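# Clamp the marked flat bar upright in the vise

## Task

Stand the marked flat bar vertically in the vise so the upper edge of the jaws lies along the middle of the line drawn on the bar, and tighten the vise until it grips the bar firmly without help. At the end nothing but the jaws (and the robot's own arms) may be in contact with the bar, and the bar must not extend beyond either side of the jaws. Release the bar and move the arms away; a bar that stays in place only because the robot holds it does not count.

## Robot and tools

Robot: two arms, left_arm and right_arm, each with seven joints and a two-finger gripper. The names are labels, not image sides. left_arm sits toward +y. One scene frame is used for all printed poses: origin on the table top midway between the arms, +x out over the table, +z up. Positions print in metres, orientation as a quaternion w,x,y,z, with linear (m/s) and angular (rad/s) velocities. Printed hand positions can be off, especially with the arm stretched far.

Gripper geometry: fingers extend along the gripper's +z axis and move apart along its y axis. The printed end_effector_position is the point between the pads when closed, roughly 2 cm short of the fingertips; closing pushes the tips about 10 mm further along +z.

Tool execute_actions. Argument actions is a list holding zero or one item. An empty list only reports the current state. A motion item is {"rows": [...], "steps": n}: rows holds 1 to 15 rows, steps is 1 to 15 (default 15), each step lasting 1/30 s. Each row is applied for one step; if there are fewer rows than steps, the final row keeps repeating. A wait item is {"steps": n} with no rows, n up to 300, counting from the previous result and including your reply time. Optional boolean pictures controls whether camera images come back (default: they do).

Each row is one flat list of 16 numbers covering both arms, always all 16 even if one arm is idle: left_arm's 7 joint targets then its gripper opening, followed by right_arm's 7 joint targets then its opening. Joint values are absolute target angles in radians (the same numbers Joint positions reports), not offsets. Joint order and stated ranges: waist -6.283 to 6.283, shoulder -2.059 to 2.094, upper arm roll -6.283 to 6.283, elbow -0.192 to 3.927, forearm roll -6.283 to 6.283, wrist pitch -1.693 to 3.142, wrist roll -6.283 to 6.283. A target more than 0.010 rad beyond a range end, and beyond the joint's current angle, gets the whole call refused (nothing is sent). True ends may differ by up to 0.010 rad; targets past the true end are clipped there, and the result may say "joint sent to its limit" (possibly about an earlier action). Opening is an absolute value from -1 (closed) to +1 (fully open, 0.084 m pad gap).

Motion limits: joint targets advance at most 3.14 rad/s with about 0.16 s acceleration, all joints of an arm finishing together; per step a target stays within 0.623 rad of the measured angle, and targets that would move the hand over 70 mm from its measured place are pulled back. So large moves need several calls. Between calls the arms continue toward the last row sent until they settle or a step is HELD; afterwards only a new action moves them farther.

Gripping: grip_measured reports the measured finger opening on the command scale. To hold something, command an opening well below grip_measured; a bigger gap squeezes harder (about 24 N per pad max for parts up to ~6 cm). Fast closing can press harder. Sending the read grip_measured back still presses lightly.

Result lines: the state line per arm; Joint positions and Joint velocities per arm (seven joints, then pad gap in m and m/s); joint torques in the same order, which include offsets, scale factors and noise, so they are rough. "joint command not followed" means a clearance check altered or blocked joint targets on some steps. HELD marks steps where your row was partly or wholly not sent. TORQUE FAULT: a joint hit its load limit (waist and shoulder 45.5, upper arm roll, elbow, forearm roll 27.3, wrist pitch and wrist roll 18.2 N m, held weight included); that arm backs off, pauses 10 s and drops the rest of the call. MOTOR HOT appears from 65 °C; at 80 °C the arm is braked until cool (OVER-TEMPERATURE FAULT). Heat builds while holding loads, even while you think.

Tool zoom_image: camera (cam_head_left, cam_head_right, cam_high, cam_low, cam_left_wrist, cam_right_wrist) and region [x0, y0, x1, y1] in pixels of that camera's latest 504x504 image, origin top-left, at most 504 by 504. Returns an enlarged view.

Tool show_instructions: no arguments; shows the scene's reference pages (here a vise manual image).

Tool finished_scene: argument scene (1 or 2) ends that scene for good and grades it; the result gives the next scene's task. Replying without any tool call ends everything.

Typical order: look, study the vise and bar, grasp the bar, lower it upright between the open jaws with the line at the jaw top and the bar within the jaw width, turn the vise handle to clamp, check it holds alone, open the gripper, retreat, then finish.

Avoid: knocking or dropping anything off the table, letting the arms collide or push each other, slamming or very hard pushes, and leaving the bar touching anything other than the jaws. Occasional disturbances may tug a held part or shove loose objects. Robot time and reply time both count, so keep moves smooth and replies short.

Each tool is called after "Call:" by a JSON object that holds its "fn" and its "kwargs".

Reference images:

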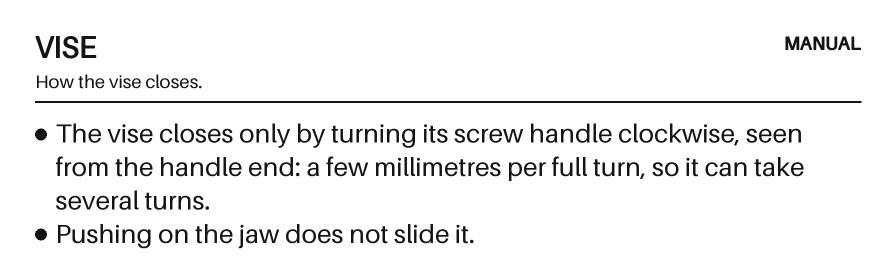

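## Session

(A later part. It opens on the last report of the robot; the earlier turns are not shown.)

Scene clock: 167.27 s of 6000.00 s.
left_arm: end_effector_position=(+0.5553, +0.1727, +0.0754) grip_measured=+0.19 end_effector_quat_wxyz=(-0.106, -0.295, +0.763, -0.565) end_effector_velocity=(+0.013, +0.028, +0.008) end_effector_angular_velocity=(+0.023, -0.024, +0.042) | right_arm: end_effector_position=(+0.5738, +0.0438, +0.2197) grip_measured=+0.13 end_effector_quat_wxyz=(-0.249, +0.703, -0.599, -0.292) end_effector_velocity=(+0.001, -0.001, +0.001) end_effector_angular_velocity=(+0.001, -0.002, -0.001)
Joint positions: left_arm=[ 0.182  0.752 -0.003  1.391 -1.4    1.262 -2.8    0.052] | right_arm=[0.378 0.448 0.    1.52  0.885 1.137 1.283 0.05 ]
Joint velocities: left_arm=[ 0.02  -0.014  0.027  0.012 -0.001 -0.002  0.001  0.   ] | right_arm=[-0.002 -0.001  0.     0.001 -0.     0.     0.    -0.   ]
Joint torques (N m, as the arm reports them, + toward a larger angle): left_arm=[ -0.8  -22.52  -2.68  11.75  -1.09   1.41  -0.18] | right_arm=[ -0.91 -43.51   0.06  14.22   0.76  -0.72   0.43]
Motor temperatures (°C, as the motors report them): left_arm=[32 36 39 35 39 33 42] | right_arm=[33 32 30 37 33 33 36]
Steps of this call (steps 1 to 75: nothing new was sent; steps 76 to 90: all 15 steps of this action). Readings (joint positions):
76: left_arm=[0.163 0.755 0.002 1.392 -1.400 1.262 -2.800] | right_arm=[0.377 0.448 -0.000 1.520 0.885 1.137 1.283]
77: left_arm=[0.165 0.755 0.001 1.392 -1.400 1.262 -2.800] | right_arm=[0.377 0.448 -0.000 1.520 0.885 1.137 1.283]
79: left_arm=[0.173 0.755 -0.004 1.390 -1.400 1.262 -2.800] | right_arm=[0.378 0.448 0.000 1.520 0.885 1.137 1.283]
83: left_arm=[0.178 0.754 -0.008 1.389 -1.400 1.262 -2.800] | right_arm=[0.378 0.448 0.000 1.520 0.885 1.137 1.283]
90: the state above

Call:
{"fn": "execute_actions", "kwargs": {"actions": [{"rows":[[0.225,0.797,0,1.414,-1.445,1.405,-2.8,0.2,0.379,0.466,0,1.4976,0.899,1.111,1.25,-1]]}], "pictures": false}}

Call:
{"fn": "execute_actions", "kwargs": {"actions": [{"steps":15}]}}

Call:
{"fn": "zoom_image", "kwargs": {"camera": "cam_low", "region": [280,190,440,320]}}

Call:
{"fn": "zoom_image", "kwargs": {"camera": "cam_high", "region": [100,200,220,310]}}

Scene clock: 180.13 s of 6000.00 s.
left_arm: end_effector_position=(+0.5517, +0.1766, +0.0881) grip_measured=+0.19 end_effector_quat_wxyz=(-0.135, -0.291, +0.720, -0.615) end_effector_velocity=(-0.001, +0.003, -0.001) end_effector_angular_velocity=(-0.007, +0.005, +0.004) | right_arm: end_effector_position=(+0.5734, +0.0427, +0.2018) grip_measured=+0.13 end_effector_quat_wxyz=(-0.249, +0.704, -0.599, -0.291) end_effector_velocity=(-0.002, -0.001, -0.005) end_effector_angular_velocity=(-0.003, +0.009, -0.000)
Joint positions: left_arm=[ 0.224  0.796 -0.001  1.414 -1.445  1.404 -2.8    0.052] | right_arm=[ 0.379  0.465 -0.     1.498  0.899  1.111  1.25   0.05 ]
Joint velocities: left_arm=[ 0.004  0.004  0.004 -0.001 -0.003  0.009  0.     0.   ] | right_arm=[ 0.     0.005 -0.    -0.005  0.    -0.001 -0.    -0.   ]
Joint torques (N m, as the arm reports them, + toward a larger angle): left_arm=[ -0.2  -22.26  -2.45  11.7   -1.08   1.49  -0.36] | right_arm=[ -0.55 -43.75   0.09  14.15   0.73  -0.65   0.37]
Motor temperatures (°C, as the motors report them): left_arm=[32 36 39 34 39 33 42] | right_arm=[33 32 30 37 33 33 36]
Steps of this call (steps 1 to 15: the robot went on to your last target; steps 16 to 371: nothing new was sent; steps 372 to 386: all 15 steps of this action). Readings (joint positions):
372: left_arm=[0.185 0.750 0.000 1.392 -1.400 1.262 -2.800] | right_arm=[0.378 0.448 0.000 1.520 0.885 1.137 1.283]
373: left_arm=[0.186 0.751 -0.000 1.393 -1.401 1.266 -2.800] | right_arm=[0.378 0.449 0.000 1.518 0.887 1.134 1.279]
375: left_arm=[0.196 0.763 -0.002 1.400 -1.414 1.308 -2.800] | right_arm=[0.378 0.456 0.000 1.510 0.893 1.123 1.265]
379: left_arm=[0.222 0.794 0.002 1.410 -1.440 1.387 -2.800] | right_arm=[0.379 0.467 -0.000 1.497 0.898 1.113 1.253]
386: the state above

Scene clock: 180.63 s of 6000.00 s.
left_arm: end_effector_position=(+0.5515, +0.1772, +0.0876) grip_measured=+0.19 end_effector_quat_wxyz=(-0.135, -0.292, +0.720, -0.615) end_effector_velocity=(+0.000, -0.001, -0.000) end_effector_angular_velocity=(-0.000, +0.001, -0.000) | right_arm: end_effector_position=(+0.5732, +0.0426, +0.2012) grip_measured=+0.13 end_effector_quat_wxyz=(-0.248, +0.703, -0.599, -0.292) end_effector_velocity=(+0.000, -0.000, +0.000) end_effector_angular_velocity=(+0.000, -0.001, -0.001)
Joint positions: left_arm=[ 0.225  0.797 -0.     1.414 -1.445  1.405 -2.8    0.052] | right_arm=[0.379 0.466 0.    1.498 0.899 1.111 1.25  0.05 ]
Joint velocities: left_arm=[-0.001  0.    -0.     0.    -0.001 -0.    -0.001 -0.   ] | right_arm=[-0. -0.  0.  0.  0. -0.  0.  0.]
Joint torques (N m, as the arm reports them, + toward a larger angle): left_arm=[ -0.18 -21.87  -2.84  11.8   -1.53   1.68  -0.11] | right_arm=[ -0.08 -43.85   0.09  14.19   0.35  -0.72   0.33]
Motor temperatures (°C, as the motors report them): left_arm=[32 36 39 34 39 33 42] | right_arm=[33 32 30 37 33 33 36]
Steps of this call (steps 1 to 15: the robot went on to your last target). Readings (joint positions):
1: left_arm=[0.224 0.796 -0.001 1.414 -1.445 1.405 -2.800] | right_arm=[0.379 0.466 -0.000 1.498 0.899 1.111 1.250]
2: left_arm=[0.225 0.796 -0.000 1.414 -1.445 1.405 -2.800] | right_arm=[0.379 0.466 0.000 1.498 0.899 1.111 1.250]
4: left_arm=[0.225 0.797 -0.000 1.414 -1.445 1.405 -2.800] | right_arm=[0.379 0.466 0.000 1.498 0.899 1.111 1.250]
8: left_arm=[0.225 0.797 -0.000 1.414 -1.445 1.405 -2.800] | right_arm=[0.379 0.466 0.000 1.498 0.899 1.111 1.250]
15: the state above
All arms were judged still, so your last target was given up. Only a new action makes them travel on or press farther. Fingers that are still opening or closing keep moving.

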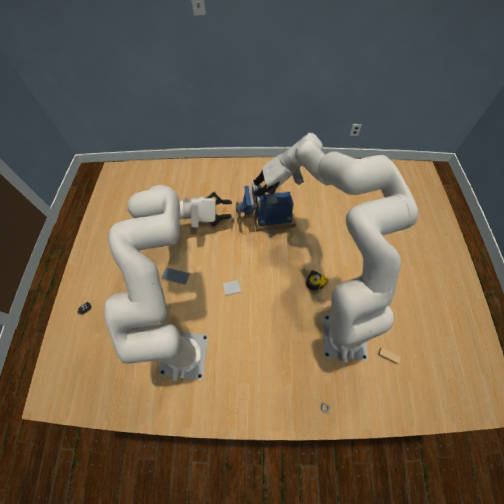

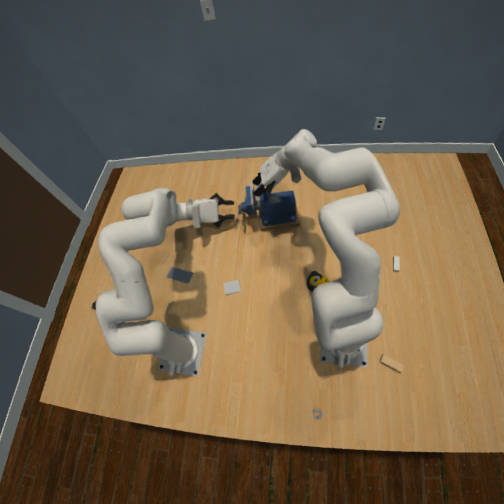

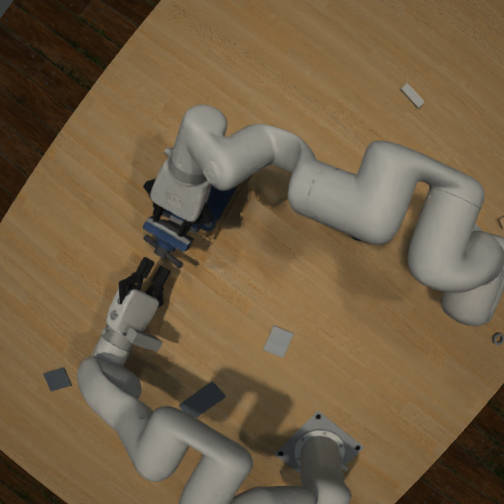

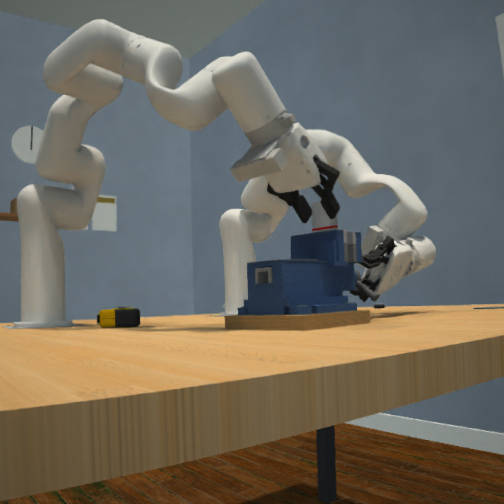

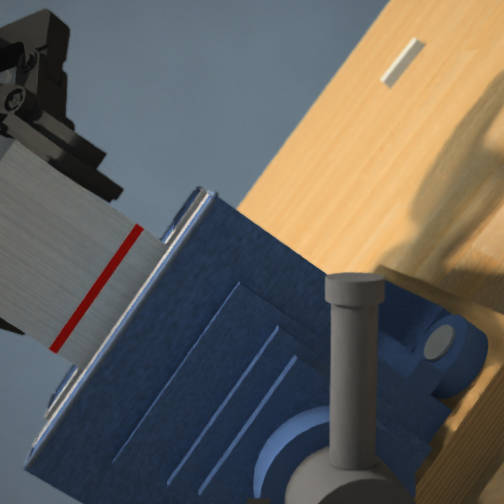

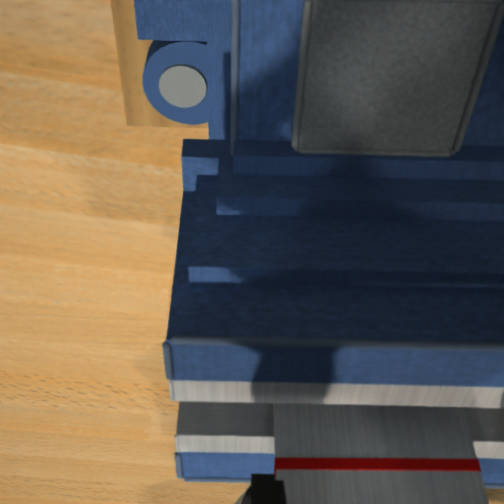

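Region (280, 190, 440, 320) of cam_low's 504x504 image, scaled by 3.150, with more detail than that image has; it fills the top 410 rows of this view, and the rest is white.

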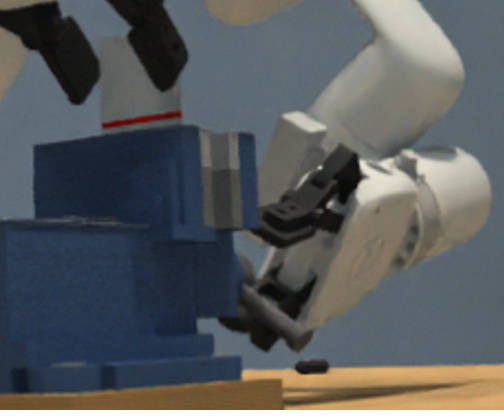

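Region (100, 200, 220, 310) of cam_high's 504x504 image, scaled by 4.200, with more detail than that image has; it fills the top 462 rows of this view, and the rest is white.

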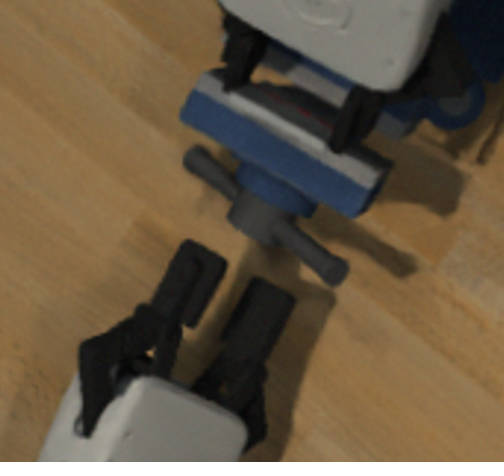

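Call:
{"fn": "execute_actions", "kwargs": {"actions": [{"rows":[[0.225,0.797,0,1.414,-1.445,1.405,-2.8,0.2,0.372,0.4752,0,1.4853,0.907,1.0965,1.232,-1]]}], "pictures": false}}

Call:
{"fn": "execute_actions", "kwargs": {"actions": [{"steps":15}]}}

Call:
{"fn": "zoom_image", "kwargs": {"camera": "cam_left_wrist", "region": [20,180,240,400]}}

Scene clock: 187.17 s of 6000.00 s.
left_arm: end_effector_position=(+0.5515, +0.1773, +0.0876) grip_measured=+0.19 end_effector_quat_wxyz=(-0.135, -0.292, +0.720, -0.615) end_effector_velocity=(+0.000, -0.000, +0.001) end_effector_angular_velocity=(-0.001, +0.000, +0.000) | right_arm: end_effector_position=(+0.5752, +0.0378, +0.1917) grip_measured=+0.13 end_effector_quat_wxyz=(-0.249, +0.701, -0.601, -0.290) end_effector_velocity=(-0.000, -0.003, -0.004) end_effector_angular_velocity=(-0.003, +0.007, -0.005)
Joint positions: left_arm=[ 0.225  0.797  0.     1.414 -1.445  1.405 -2.8    0.052] | right_arm=[0.372 0.475 0.    1.486 0.907 1.097 1.232 0.05 ]
Joint velocities: left_arm=[-0.001 -0.001  0.     0.    -0.001  0.001 -0.001 -0.   ] | right_arm=[-0.002  0.002 -0.002 -0.006  0.    -0.001 -0.    -0.   ]
Joint torques (N m, as the arm reports them, + toward a larger angle): left_arm=[  0.08 -22.14  -2.63  11.56  -1.08   1.65  -0.26] | right_arm=[ -0.57 -43.89  -0.17  14.23   0.52  -0.49   0.4 ]
Motor temperatures (°C, as the motors report them): left_arm=[32 36 39 34 39 33 42] | right_arm=[33 32 30 37 33 33 36]
Steps of this call (steps 1 to 181: nothing new was sent; steps 182 to 196: all 15 steps of this action). Readings (joint positions):
182: left_arm=[0.225 0.797 -0.000 1.414 -1.445 1.405 -2.800] | right_arm=[0.379 0.466 0.000 1.498 0.899 1.111 1.250]
183: left_arm=[0.225 0.797 0.000 1.414 -1.445 1.405 -2.800] | right_arm=[0.378 0.467 0.000 1.497 0.900 1.109 1.247]
185: left_arm=[0.225 0.797 0.000 1.414 -1.445 1.405 -2.800] | right_arm=[0.375 0.470 0.001 1.492 0.904 1.103 1.240]
189: left_arm=[0.225 0.797 0.000 1.414 -1.445 1.405 -2.800] | right_arm=[0.372 0.476 -0.001 1.485 0.906 1.098 1.233]
196: the state above

Scene clock: 187.67 s of 6000.00 s.
left_arm: end_effector_position=(+0.5515, +0.1773, +0.0876) grip_measured=+0.19 end_effector_quat_wxyz=(-0.135, -0.292, +0.720, -0.615) end_effector_velocity=(-0.000, -0.000, +0.001) end_effector_angular_velocity=(-0.000, +0.000, -0.001) | right_arm: end_effector_position=(+0.5752, +0.0376, +0.1914) grip_measured=+0.13 end_effector_quat_wxyz=(-0.249, +0.701, -0.602, -0.290) end_effector_velocity=(-0.000, -0.000, -0.001) end_effector_angular_velocity=(-0.000, +0.001, -0.000)
Joint positions: left_arm=[ 0.225  0.797  0.     1.414 -1.445  1.405 -2.8    0.052] | right_arm=[0.372 0.475 0.    1.485 0.907 1.097 1.232 0.05 ]
Joint velocities: left_arm=[-0.    -0.001 -0.    -0.     0.     0.    -0.001 -0.   ] | right_arm=[-0.001 -0.    -0.    -0.001  0.    -0.    -0.    -0.   ]
Joint torques (N m, as the arm reports them, + toward a larger angle): left_arm=[ -0.97 -22.36  -3.03  11.55  -1.4    1.92  -0.1 ] | right_arm=[ -0.42 -44.33  -0.17  14.02   0.48  -0.59   0.32]
Motor temperatures (°C, as the motors report them): left_arm=[32 36 39 34 39 33 42] | right_arm=[33 32 30 37 33 33 36]
Steps of this call (steps 1 to 15: the robot went on to your last target). Readings (joint positions):
1: left_arm=[0.225 0.797 -0.000 1.414 -1.445 1.405 -2.800] | right_arm=[0.372 0.475 0.000 1.486 0.907 1.097 1.232]
2: left_arm=[0.225 0.797 0.000 1.414 -1.445 1.405 -2.800] | right_arm=[0.372 0.475 0.000 1.485 0.907 1.097 1.232]
4: left_arm=[0.225 0.797 0.000 1.414 -1.445 1.405 -2.800] | right_arm=[0.372 0.475 -0.000 1.485 0.907 1.097 1.232]
8: left_arm=[0.225 0.797 0.000 1.414 -1.445 1.405 -2.800] | right_arm=[0.372 0.475 0.000 1.485 0.907 1.097 1.232]
15: the state above
All arms were judged still, so your last target was given up. Only a new action makes them travel on or press farther. Fingers that are still opening or closing keep moving.

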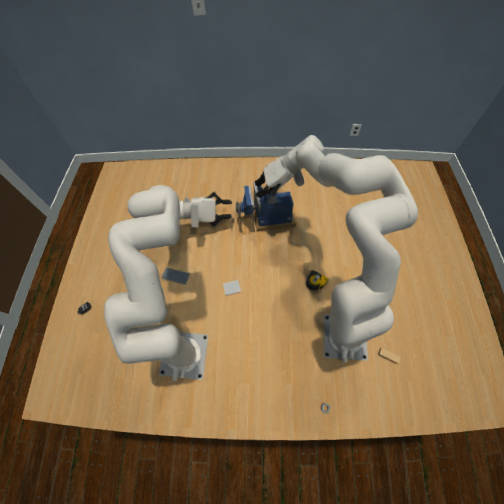

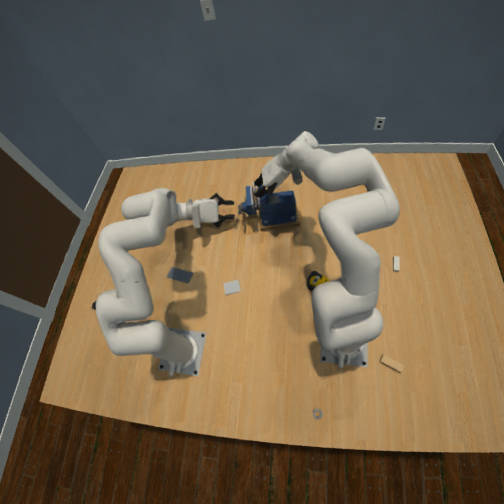

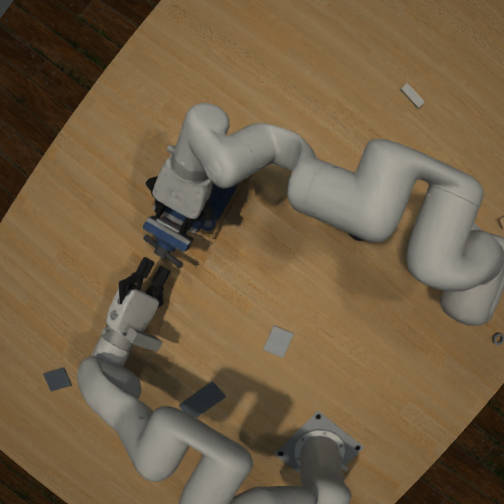

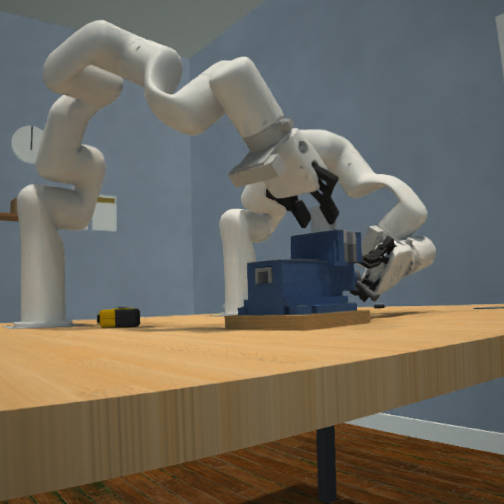

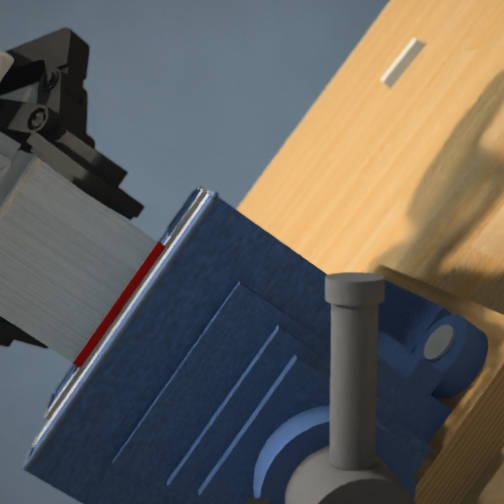

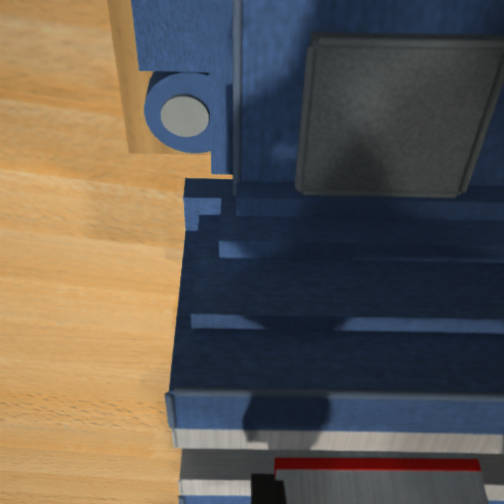

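Region (20, 180, 240, 400) of cam_left_wrist's 504x504 image, scaled by 2.291, with more detail than that image has.

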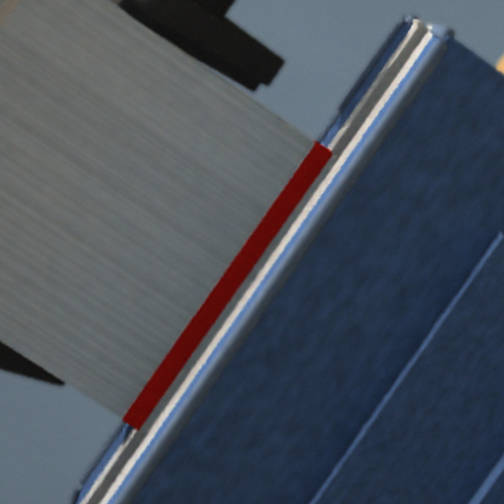

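Call:
{"fn": "execute_actions", "kwargs": {"actions": [{"rows":[[0.225,0.797,0,1.414,-1.445,1.405,-5.94,0.2,0.3705,0.477,0,1.4829,0.9085,1.0937,1.2285,-1]]}], "pictures": false}}

Call:
{"fn": "execute_actions", "kwargs": {"actions": [{"steps":35}], "pictures": false}}

Call:
{"fn": "execute_actions", "kwargs": {"actions": [{"rows":[[0.21,0.797,0,1.414,-1.456,1.396,-5.94,0.2,0.3705,0.477,0,1.4829,0.9085,1.0937,1.2285,-1],[0.21,0.797,0,1.414,-1.456,1.396,-5.94,0.2,0.3705,0.477,0,1.4829,0.9085,1.0937,1.2285,-1],[0.195,0.797,0,1.414,-1.467,1.388,-5.94,0.2,0.3705,0.477,0,1.4829,0.9085,1.0937,1.2285,-1],[0.195,0.797,0,1.414,-1.467,1.388,-5.94,0.2,0.3705,0.477,0,1.4829,0.9085,1.0937,1.2285,-1],[0.18,0.797,0,1.414,-1.478,1.379,-5.94,0.2,0.3705,0.477,0,1.4829,0.9085,1.0937,1.2285,-1],[0.18,0.797,0,1.414,-1.478,1.379,-5.94,0.2,0.3705,0.477,0,1.4829,0.9085,1.0937,1.2285,-1],[0.165,0.797,0,1.414,-1.489,1.371,-5.94,0.2,0.3705,0.477,0,1.4829,0.9085,1.0937,1.2285,-1],[0.165,0.797,0,1.414,-1.489,1.371,-5.94,0.2,0.3705,0.477,0,1.4829,0.9085,1.0937,1.2285,-1],[0.152,0.797,0,1.414,-1.499,1.363,-5.94,0.2,0.3705,0.477,0,1.4829,0.9085,1.0937,1.2285,-1]]}]}}

Call:
{"fn": "zoom_image", "kwargs": {"camera": "cam_high", "region": [110,210,210,300]}}

Call:
{"fn": "zoom_image", "kwargs": {"camera": "cam_head_left", "region": [200,170,280,240]}}

Scene clock: 197.03 s of 6000.00 s.
left_arm: end_effector_position=(+0.5515, +0.1773, +0.0876) grip_measured=+0.19 end_effector_quat_wxyz=(+0.412, +0.599, -0.494, +0.477) end_effector_velocity=(+0.000, +0.000, -0.001) end_effector_angular_velocity=(-0.455, +2.668, +0.572) | right_arm: end_effector_position=(+0.5756, +0.0366, +0.1895) grip_measured=+0.13 end_effector_quat_wxyz=(-0.250, +0.701, -0.602, -0.290) end_effector_velocity=(+0.000, +0.001, +0.000) end_effector_angular_velocity=(+0.000, -0.003, +0.002)
Joint positions: left_arm=[ 0.225  0.797  0.     1.414 -1.445  1.405 -3.792  0.052] | right_arm=[0.371 0.477 0.    1.483 0.908 1.094 1.229 0.05 ]
Joint velocities: left_arm=[ 0.     0.001  0.    -0.    -0.    -0.001 -2.765  0.   ] | right_arm=[ 0.002  0.001 -0.001  0.002 -0.    -0.    -0.002 -0.   ]
Joint torques (N m, as the arm reports them, + toward a larger angle): left_arm=[  0.01 -22.7   -2.96  11.84  -1.43   1.64   0.1 ] | right_arm=[ -0.45 -44.09  -0.28  14.06   0.39  -0.65   0.39]
Motor temperatures (°C, as the motors report them): left_arm=[32 36 39 34 39 33 42] | right_arm=[33 32 30 37 33 33 36]
Steps of this call (steps 1 to 266: nothing new was sent; steps 267 to 281: all 15 steps of this action). Readings (joint positions):
267: left_arm=[0.225 0.797 0.000 1.414 -1.445 1.405 -2.800] | right_arm=[0.372 0.475 0.000 1.485 0.907 1.096 1.232]
268: left_arm=[0.225 0.797 0.000 1.414 -1.445 1.405 -2.804] | right_arm=[0.372 0.475 0.000 1.485 0.907 1.096 1.231]
270: left_arm=[0.225 0.797 0.000 1.414 -1.445 1.405 -2.850] | right_arm=[0.371 0.476 0.000 1.484 0.908 1.095 1.230]
274: left_arm=[0.225 0.797 -0.000 1.414 -1.445 1.405 -3.137] | right_arm=[0.371 0.477 -0.000 1.483 0.908 1.094 1.229]
281: the state above

Scene clock: 198.20 s of 6000.00 s.
left_arm: end_effector_position=(+0.5515, +0.1773, +0.0876) grip_measured=+0.19 end_effector_quat_wxyz=(+0.615, +0.720, +0.291, -0.135) end_effector_velocity=(-0.000, -0.001, -0.000) end_effector_angular_velocity=(-0.001, +0.008, +0.001) | right_arm: end_effector_position=(+0.5756, +0.0365, +0.1894) grip_measured=+0.13 end_effector_quat_wxyz=(-0.250, +0.701, -0.602, -0.290) end_effector_velocity=(-0.001, +0.001, +0.000) end_effector_angular_velocity=(+0.000, -0.001, +0.003)
Joint positions: left_arm=[ 0.225  0.797 -0.     1.414 -1.445  1.405 -5.939  0.052] | right_arm=[ 0.371  0.477 -0.     1.483  0.908  1.094  1.229  0.05 ]
Joint velocities: left_arm=[-0.001  0.    -0.     0.    -0.    -0.    -0.008 -0.   ] | right_arm=[ 0.003  0.    -0.     0.    -0.    -0.    -0.001 -0.   ]
Joint torques (N m, as the arm reports them, + toward a larger angle): left_arm=[ -0.88 -22.57  -2.88  11.56  -0.93   1.6   -0.13] | right_arm=[ -0.43 -44.39  -0.29  14.18   0.63  -0.65   0.21]
Motor temperatures (°C, as the motors report them): left_arm=[32 36 39 34 39 33 42] | right_arm=[33 32 30 37 33 33 36]
Steps of this call (steps 1 to 35: the robot went on to your last target). Readings (joint positions):
1: left_arm=[0.225 0.797 0.000 1.414 -1.445 1.405 -3.885] | right_arm=[0.371 0.477 0.000 1.483 0.908 1.094 1.229]
2: left_arm=[0.225 0.797 0.000 1.414 -1.445 1.405 -3.977] | right_arm=[0.371 0.477 0.000 1.483 0.908 1.094 1.229]
4: left_arm=[0.225 0.797 0.000 1.414 -1.445 1.405 -4.163] | right_arm=[0.371 0.477 -0.000 1.483 0.908 1.094 1.229]
8: left_arm=[0.225 0.797 0.000 1.414 -1.445 1.405 -4.534] | right_arm=[0.371 0.477 0.000 1.483 0.908 1.094 1.229]
35: the state above

Scene clock: 198.70 s of 6000.00 s.
left_arm: end_effector_position=(+0.5554, +0.1405, +0.0875) grip_measured=+0.19 end_effector_quat_wxyz=(+0.615, +0.722, +0.288, -0.135) end_effector_velocity=(+0.006, -0.002, -0.004) end_effector_angular_velocity=(+0.017, +0.000, +0.025) | right_arm: end_effector_position=(+0.5756, +0.0365, +0.1894) grip_measured=+0.13 end_effector_quat_wxyz=(-0.250, +0.701, -0.602, -0.290) end_effector_velocity=(-0.000, -0.000, -0.000) end_effector_angular_velocity=(-0.001, +0.001, -0.001)
Joint positions: left_arm=[ 0.154  0.797 -0.001  1.414 -1.497  1.365 -5.94   0.052] | right_arm=[ 0.371  0.477 -0.     1.483  0.908  1.094  1.228  0.05 ]
Joint velocities: left_arm=[-0.026  0.     0.017 -0.    -0.029 -0.027 -0.     0.   ] | right_arm=[ 0.    -0.    -0.    -0.001 -0.    -0.     0.001 -0.   ]
Joint torques (N m, as the arm reports them, + toward a larger angle): left_arm=[  1.19 -23.    -1.27  11.94  -1.14   1.42  -0.38] | right_arm=[ -0.48 -43.91   0.16  14.2    0.44  -0.51   0.37]
Motor temperatures (°C, as the motors report them): left_arm=[32 36 39 34 39 33 42] | right_arm=[33 32 30 37 33 33 36]
Steps of this call (steps 1 to 15: all 15 steps of this action). Readings (joint positions):
1: left_arm=[0.225 0.797 0.000 1.414 -1.445 1.405 -5.939] | right_arm=[0.370 0.477 -0.000 1.483 0.908 1.094 1.229]
2: left_arm=[0.223 0.797 0.001 1.414 -1.446 1.404 -5.940] | right_arm=[0.370 0.477 -0.000 1.483 0.909 1.094 1.229]
4: left_arm=[0.216 0.797 0.001 1.414 -1.453 1.399 -5.940] | right_arm=[0.371 0.477 -0.000 1.483 0.908 1.094 1.229]
8: left_arm=[0.189 0.797 -0.001 1.414 -1.472 1.384 -5.940] | right_arm=[0.370 0.477 0.000 1.483 0.909 1.094 1.228]
15: the state above

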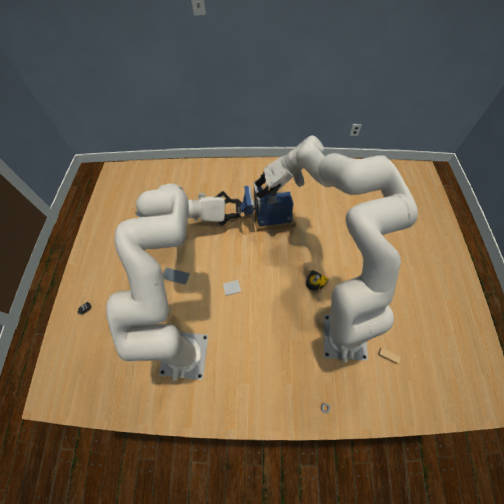

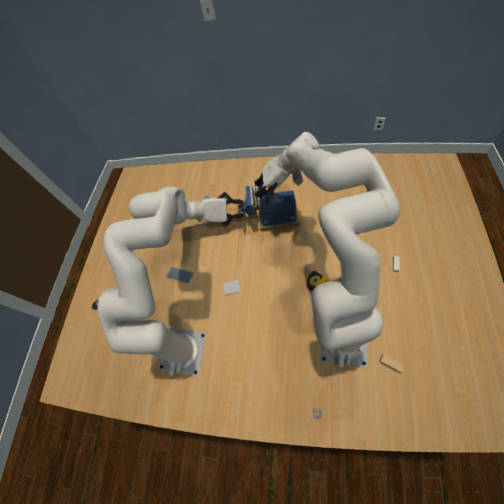

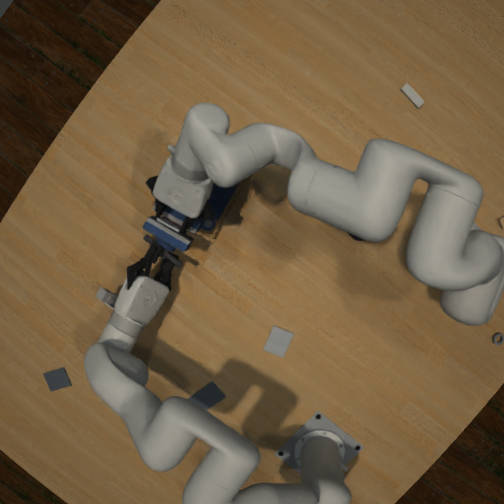

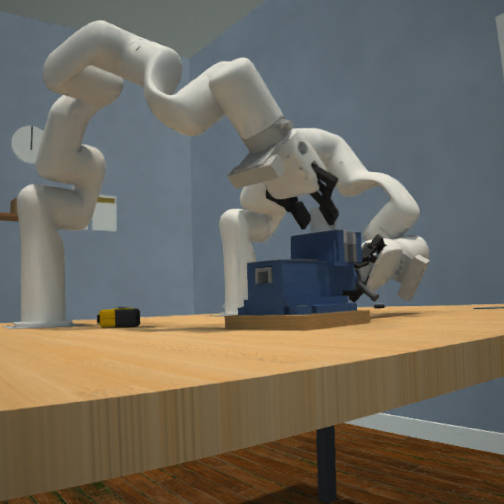

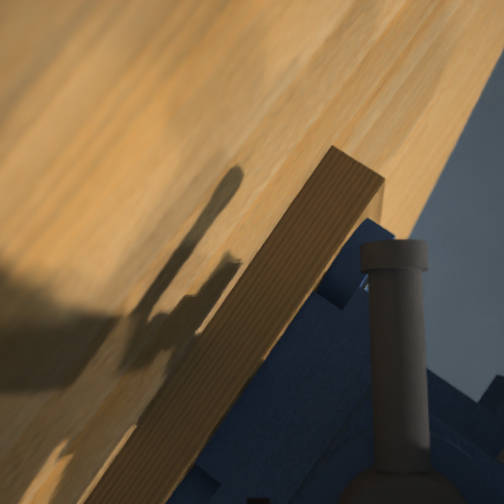

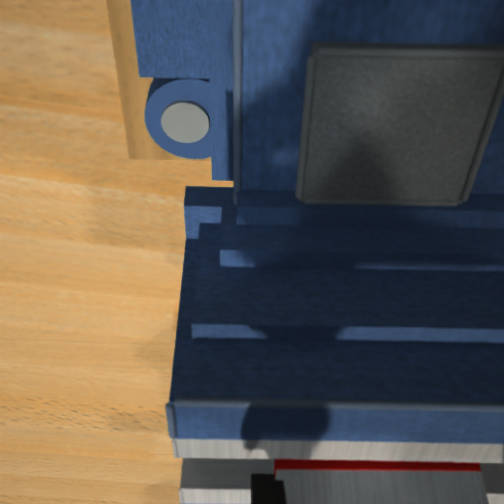

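Region (110, 210, 210, 300) of cam_high's 504x504 image, scaled by 5.040, with more detail than that image has; it fills the top 454 rows of this view, and the rest is white.

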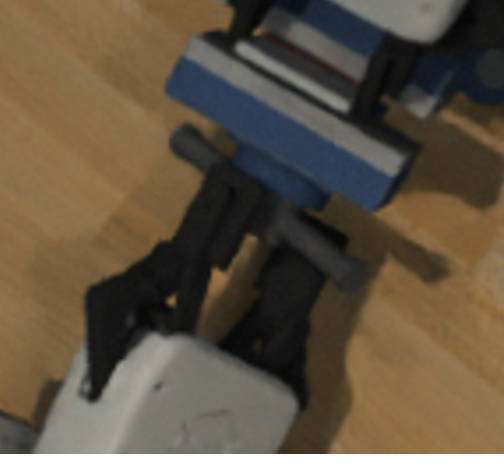

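Region (200, 170, 280, 240) of cam_head_left's 504x504 image, scaled by 6.300, with more detail than that image has; it fills the top 441 rows of this view, and the rest is white.

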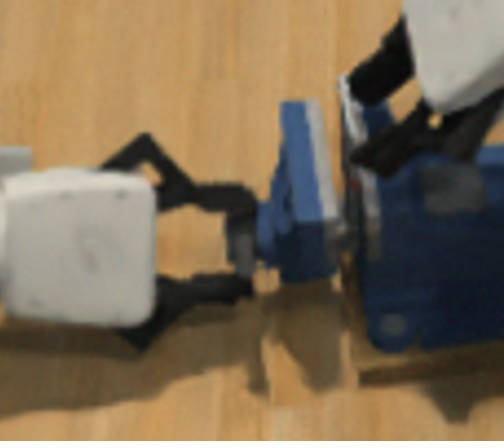

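Call:
{"fn": "execute_actions", "kwargs": {"actions": [{"rows":[[0.152,0.81,0,1.441,-1.499,1.363,-5.94,0.1,0.3705,0.477,0,1.4829,0.9085,1.0937,1.2285,-1]]}], "pictures": false}}

Call:
{"fn": "execute_actions", "kwargs": {"actions": [{"rows":[[0.152,0.81,0,1.441,-1.499,1.363,-3.8,0.1,0.3705,0.477,0,1.4829,0.9085,1.0937,1.2285,-1]]}], "pictures": false}}

Call:
{"fn": "execute_actions", "kwargs": {"actions": [{"steps":25}]}}

Scene clock: 206.87 s of 6000.00 s.
left_arm: end_effector_position=(+0.5628, +0.1412, +0.0884) grip_measured=+0.09 end_effector_quat_wxyz=(+0.616, +0.723, +0.285, -0.129) end_effector_velocity=(+0.000, +0.000, +0.000) end_effector_angular_velocity=(+0.002, -0.001, -0.000) | right_arm: end_effector_position=(+0.5756, +0.0365, +0.1894) grip_measured=+0.13 end_effector_quat_wxyz=(-0.250, +0.701, -0.602, -0.290) end_effector_velocity=(+0.000, -0.000, -0.000) end_effector_angular_velocity=(+0.000, -0.001, +0.002)
Joint positions: left_arm=[ 0.152  0.81  -0.     1.441 -1.499  1.363 -5.94   0.048] | right_arm=[0.37  0.477 0.    1.483 0.908 1.094 1.229 0.05 ]
Joint velocities: left_arm=[ 0.     0.     0.     0.002  0.001 -0.    -0.    -0.   ] | right_arm=[-0.     0.    -0.     0.     0.     0.    -0.002 -0.   ]
Joint torques (N m, as the arm reports them, + toward a larger angle): left_arm=[ -0.01 -23.04  -2.67  12.05  -1.     1.81  -0.21] | right_arm=[ -0.36 -44.07  -0.26  13.99   0.3   -0.57   0.36]
Motor temperatures (°C, as the motors report them): left_arm=[32 36 39 34 39 33 42] | right_arm=[33 32 30 37 33 33 36]
Steps of this call (steps 1 to 15: the robot went on to your last target; steps 16 to 230: nothing new was sent; steps 231 to 245: all 15 steps of this action). Readings (joint positions):
231: left_arm=[0.152 0.797 0.000 1.414 -1.499 1.363 -5.940] | right_arm=[0.371 0.477 0.000 1.483 0.908 1.094 1.228]
232: left_arm=[0.152 0.798 -0.000 1.417 -1.499 1.363 -5.940] | right_arm=[0.370 0.477 0.000 1.483 0.909 1.094 1.228]
234: left_arm=[0.152 0.804 -0.000 1.429 -1.499 1.363 -5.940] | right_arm=[0.371 0.477 -0.000 1.483 0.908 1.094 1.228]
238: left_arm=[0.152 0.809 0.000 1.439 -1.499 1.363 -5.940] | right_arm=[0.371 0.477 0.000 1.483 0.908 1.094 1.228]
245: the state above

Scene clock: 207.37 s of 6000.00 s.
left_arm: end_effector_position=(+0.5610, +0.1415, +0.0855) grip_measured=+0.09 end_effector_quat_wxyz=(+0.603, +0.772, -0.092, +0.177) end_effector_velocity=(+0.007, +0.004, +0.002) end_effector_angular_velocity=(+0.444, -2.674, -0.564) | right_arm: end_effector_position=(+0.5756, +0.0365, +0.1894) grip_measured=+0.13 end_effector_quat_wxyz=(-0.250, +0.701, -0.602, -0.290) end_effector_velocity=(-0.001, +0.000, -0.000) end_effector_angular_velocity=(+0.000, +0.001, +0.001)
Joint positions: left_arm=[ 0.152  0.812  0.001  1.437 -1.498  1.363 -4.948  0.048] | right_arm=[0.371 0.477 0.    1.483 0.909 1.094 1.228 0.05 ]
Joint velocities: left_arm=[ 0.004  0.005  0.001  0.013 -0.013 -0.002  2.765  0.001] | right_arm=[ 0.001 -0.     0.    -0.001 -0.     0.    -0.     0.   ]
Joint torques (N m, as the arm reports them, + toward a larger angle): left_arm=[ -0.44 -25.94  -3.97  16.18  -2.37   1.87  -0.48] | right_arm=[ -0.32 -44.1   -0.23  13.87   0.43  -0.75   0.3 ]
Motor temperatures (°C, as the motors report them): left_arm=[32 36 39 34 39 33 42] | right_arm=[33 32 30 37 33 33 36]
Steps of this call (steps 1 to 15: all 15 steps of this action). Readings (joint positions):
1: left_arm=[0.152 0.810 -0.000 1.441 -1.499 1.363 -5.940] | right_arm=[0.370 0.477 0.000 1.483 0.909 1.094 1.229]
2: left_arm=[0.152 0.810 -0.000 1.441 -1.499 1.363 -5.936] | right_arm=[0.371 0.477 0.000 1.483 0.909 1.094 1.228]
4: left_arm=[0.152 0.810 0.000 1.441 -1.499 1.363 -5.890] | right_arm=[0.371 0.477 0.000 1.483 0.909 1.094 1.228]
8: left_arm=[0.152 0.810 0.000 1.441 -1.499 1.363 -5.603] | right_arm=[0.370 0.477 -0.000 1.483 0.908 1.094 1.229]
15: the state above

Scene clock: 208.20 s of 6000.00 s.
left_arm: end_effector_position=(+0.5633, +0.1410, +0.0893) grip_measured=+0.09 end_effector_quat_wxyz=(+0.409, +0.597, -0.498, +0.479) end_effector_velocity=(-0.003, -0.002, -0.003) end_effector_angular_velocity=(-0.000, +0.002, -0.004) | right_arm: end_effector_position=(+0.5756, +0.0365, +0.1894) grip_measured=+0.13 end_effector_quat_wxyz=(-0.250, +0.701, -0.602, -0.290) end_effector_velocity=(-0.000, -0.001, -0.000) end_effector_angular_velocity=(-0.000, +0.000, -0.000)
Joint positions: left_arm=[ 0.152  0.809 -0.     1.442 -1.499  1.363 -3.801  0.048] | right_arm=[0.371 0.477 0.    1.483 0.909 1.094 1.228 0.05 ]
Joint velocities: left_arm=[-0.003  0.003 -0.001 -0.004  0.    -0.     0.005  0.   ] | right_arm=[-0.001 -0.001 -0.    -0.001 -0.     0.001 -0.    -0.   ]
Joint torques (N m, as the arm reports them, + toward a larger angle): left_arm=[ -3.06 -22.61  -5.7   11.24  -0.22   2.77  -0.13] | right_arm=[ -0.11 -44.22  -0.21  14.15   0.46  -0.55   0.25]
Motor temperatures (°C, as the motors report them): left_arm=[32 36 39 34 39 33 42] | right_arm=[33 32 30 37 33 33 36]
Steps of this call (steps 1 to 25: the robot went on to your last target). Readings (joint positions):
1: left_arm=[0.152 0.812 0.001 1.438 -1.498 1.362 -4.856] | right_arm=[0.370 0.477 0.000 1.483 0.909 1.094 1.229]
2: left_arm=[0.152 0.812 0.001 1.438 -1.498 1.362 -4.763] | right_arm=[0.371 0.477 0.000 1.483 0.909 1.094 1.229]
4: left_arm=[0.152 0.812 0.002 1.439 -1.498 1.361 -4.577] | right_arm=[0.370 0.477 -0.000 1.483 0.908 1.094 1.228]
8: left_arm=[0.153 0.811 0.002 1.441 -1.499 1.361 -4.207] | right_arm=[0.370 0.477 -0.000 1.483 0.909 1.094 1.228]
25: the state above

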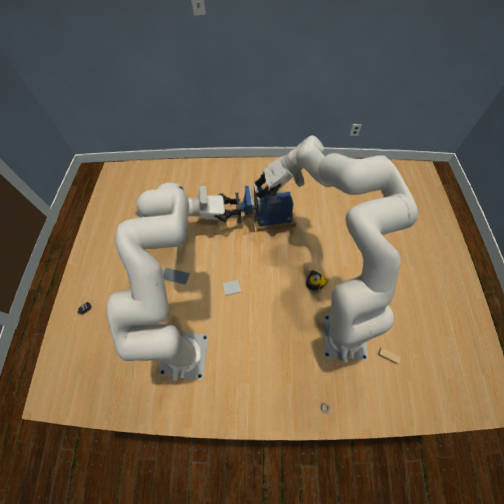

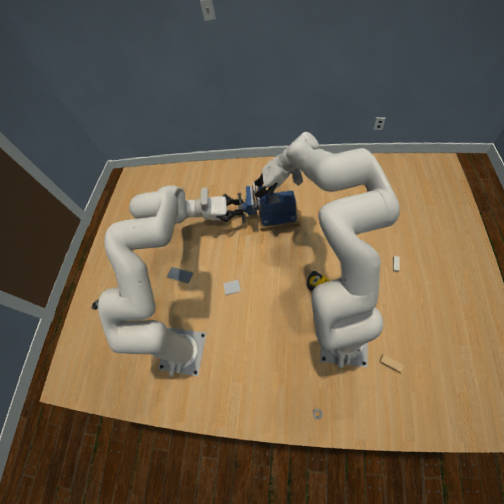

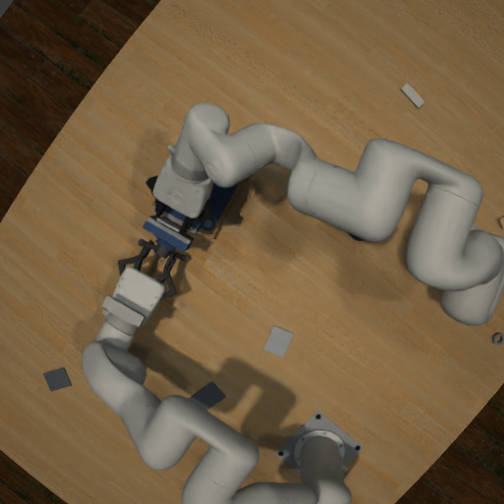

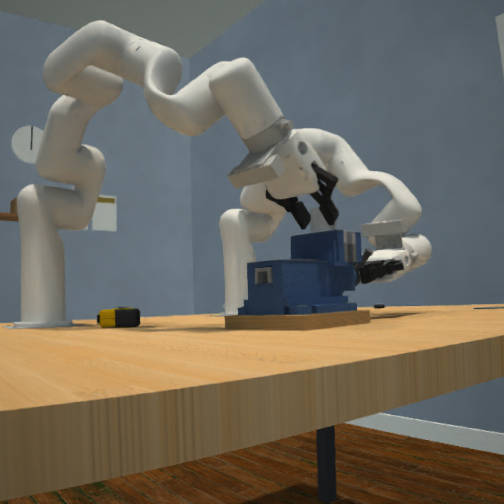

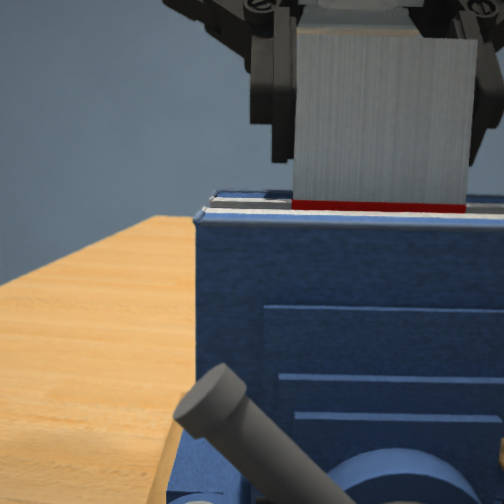

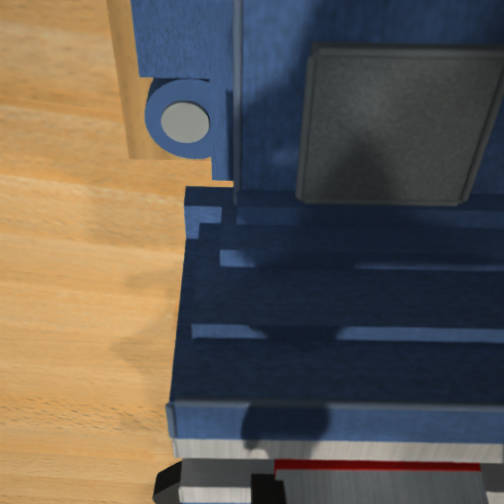

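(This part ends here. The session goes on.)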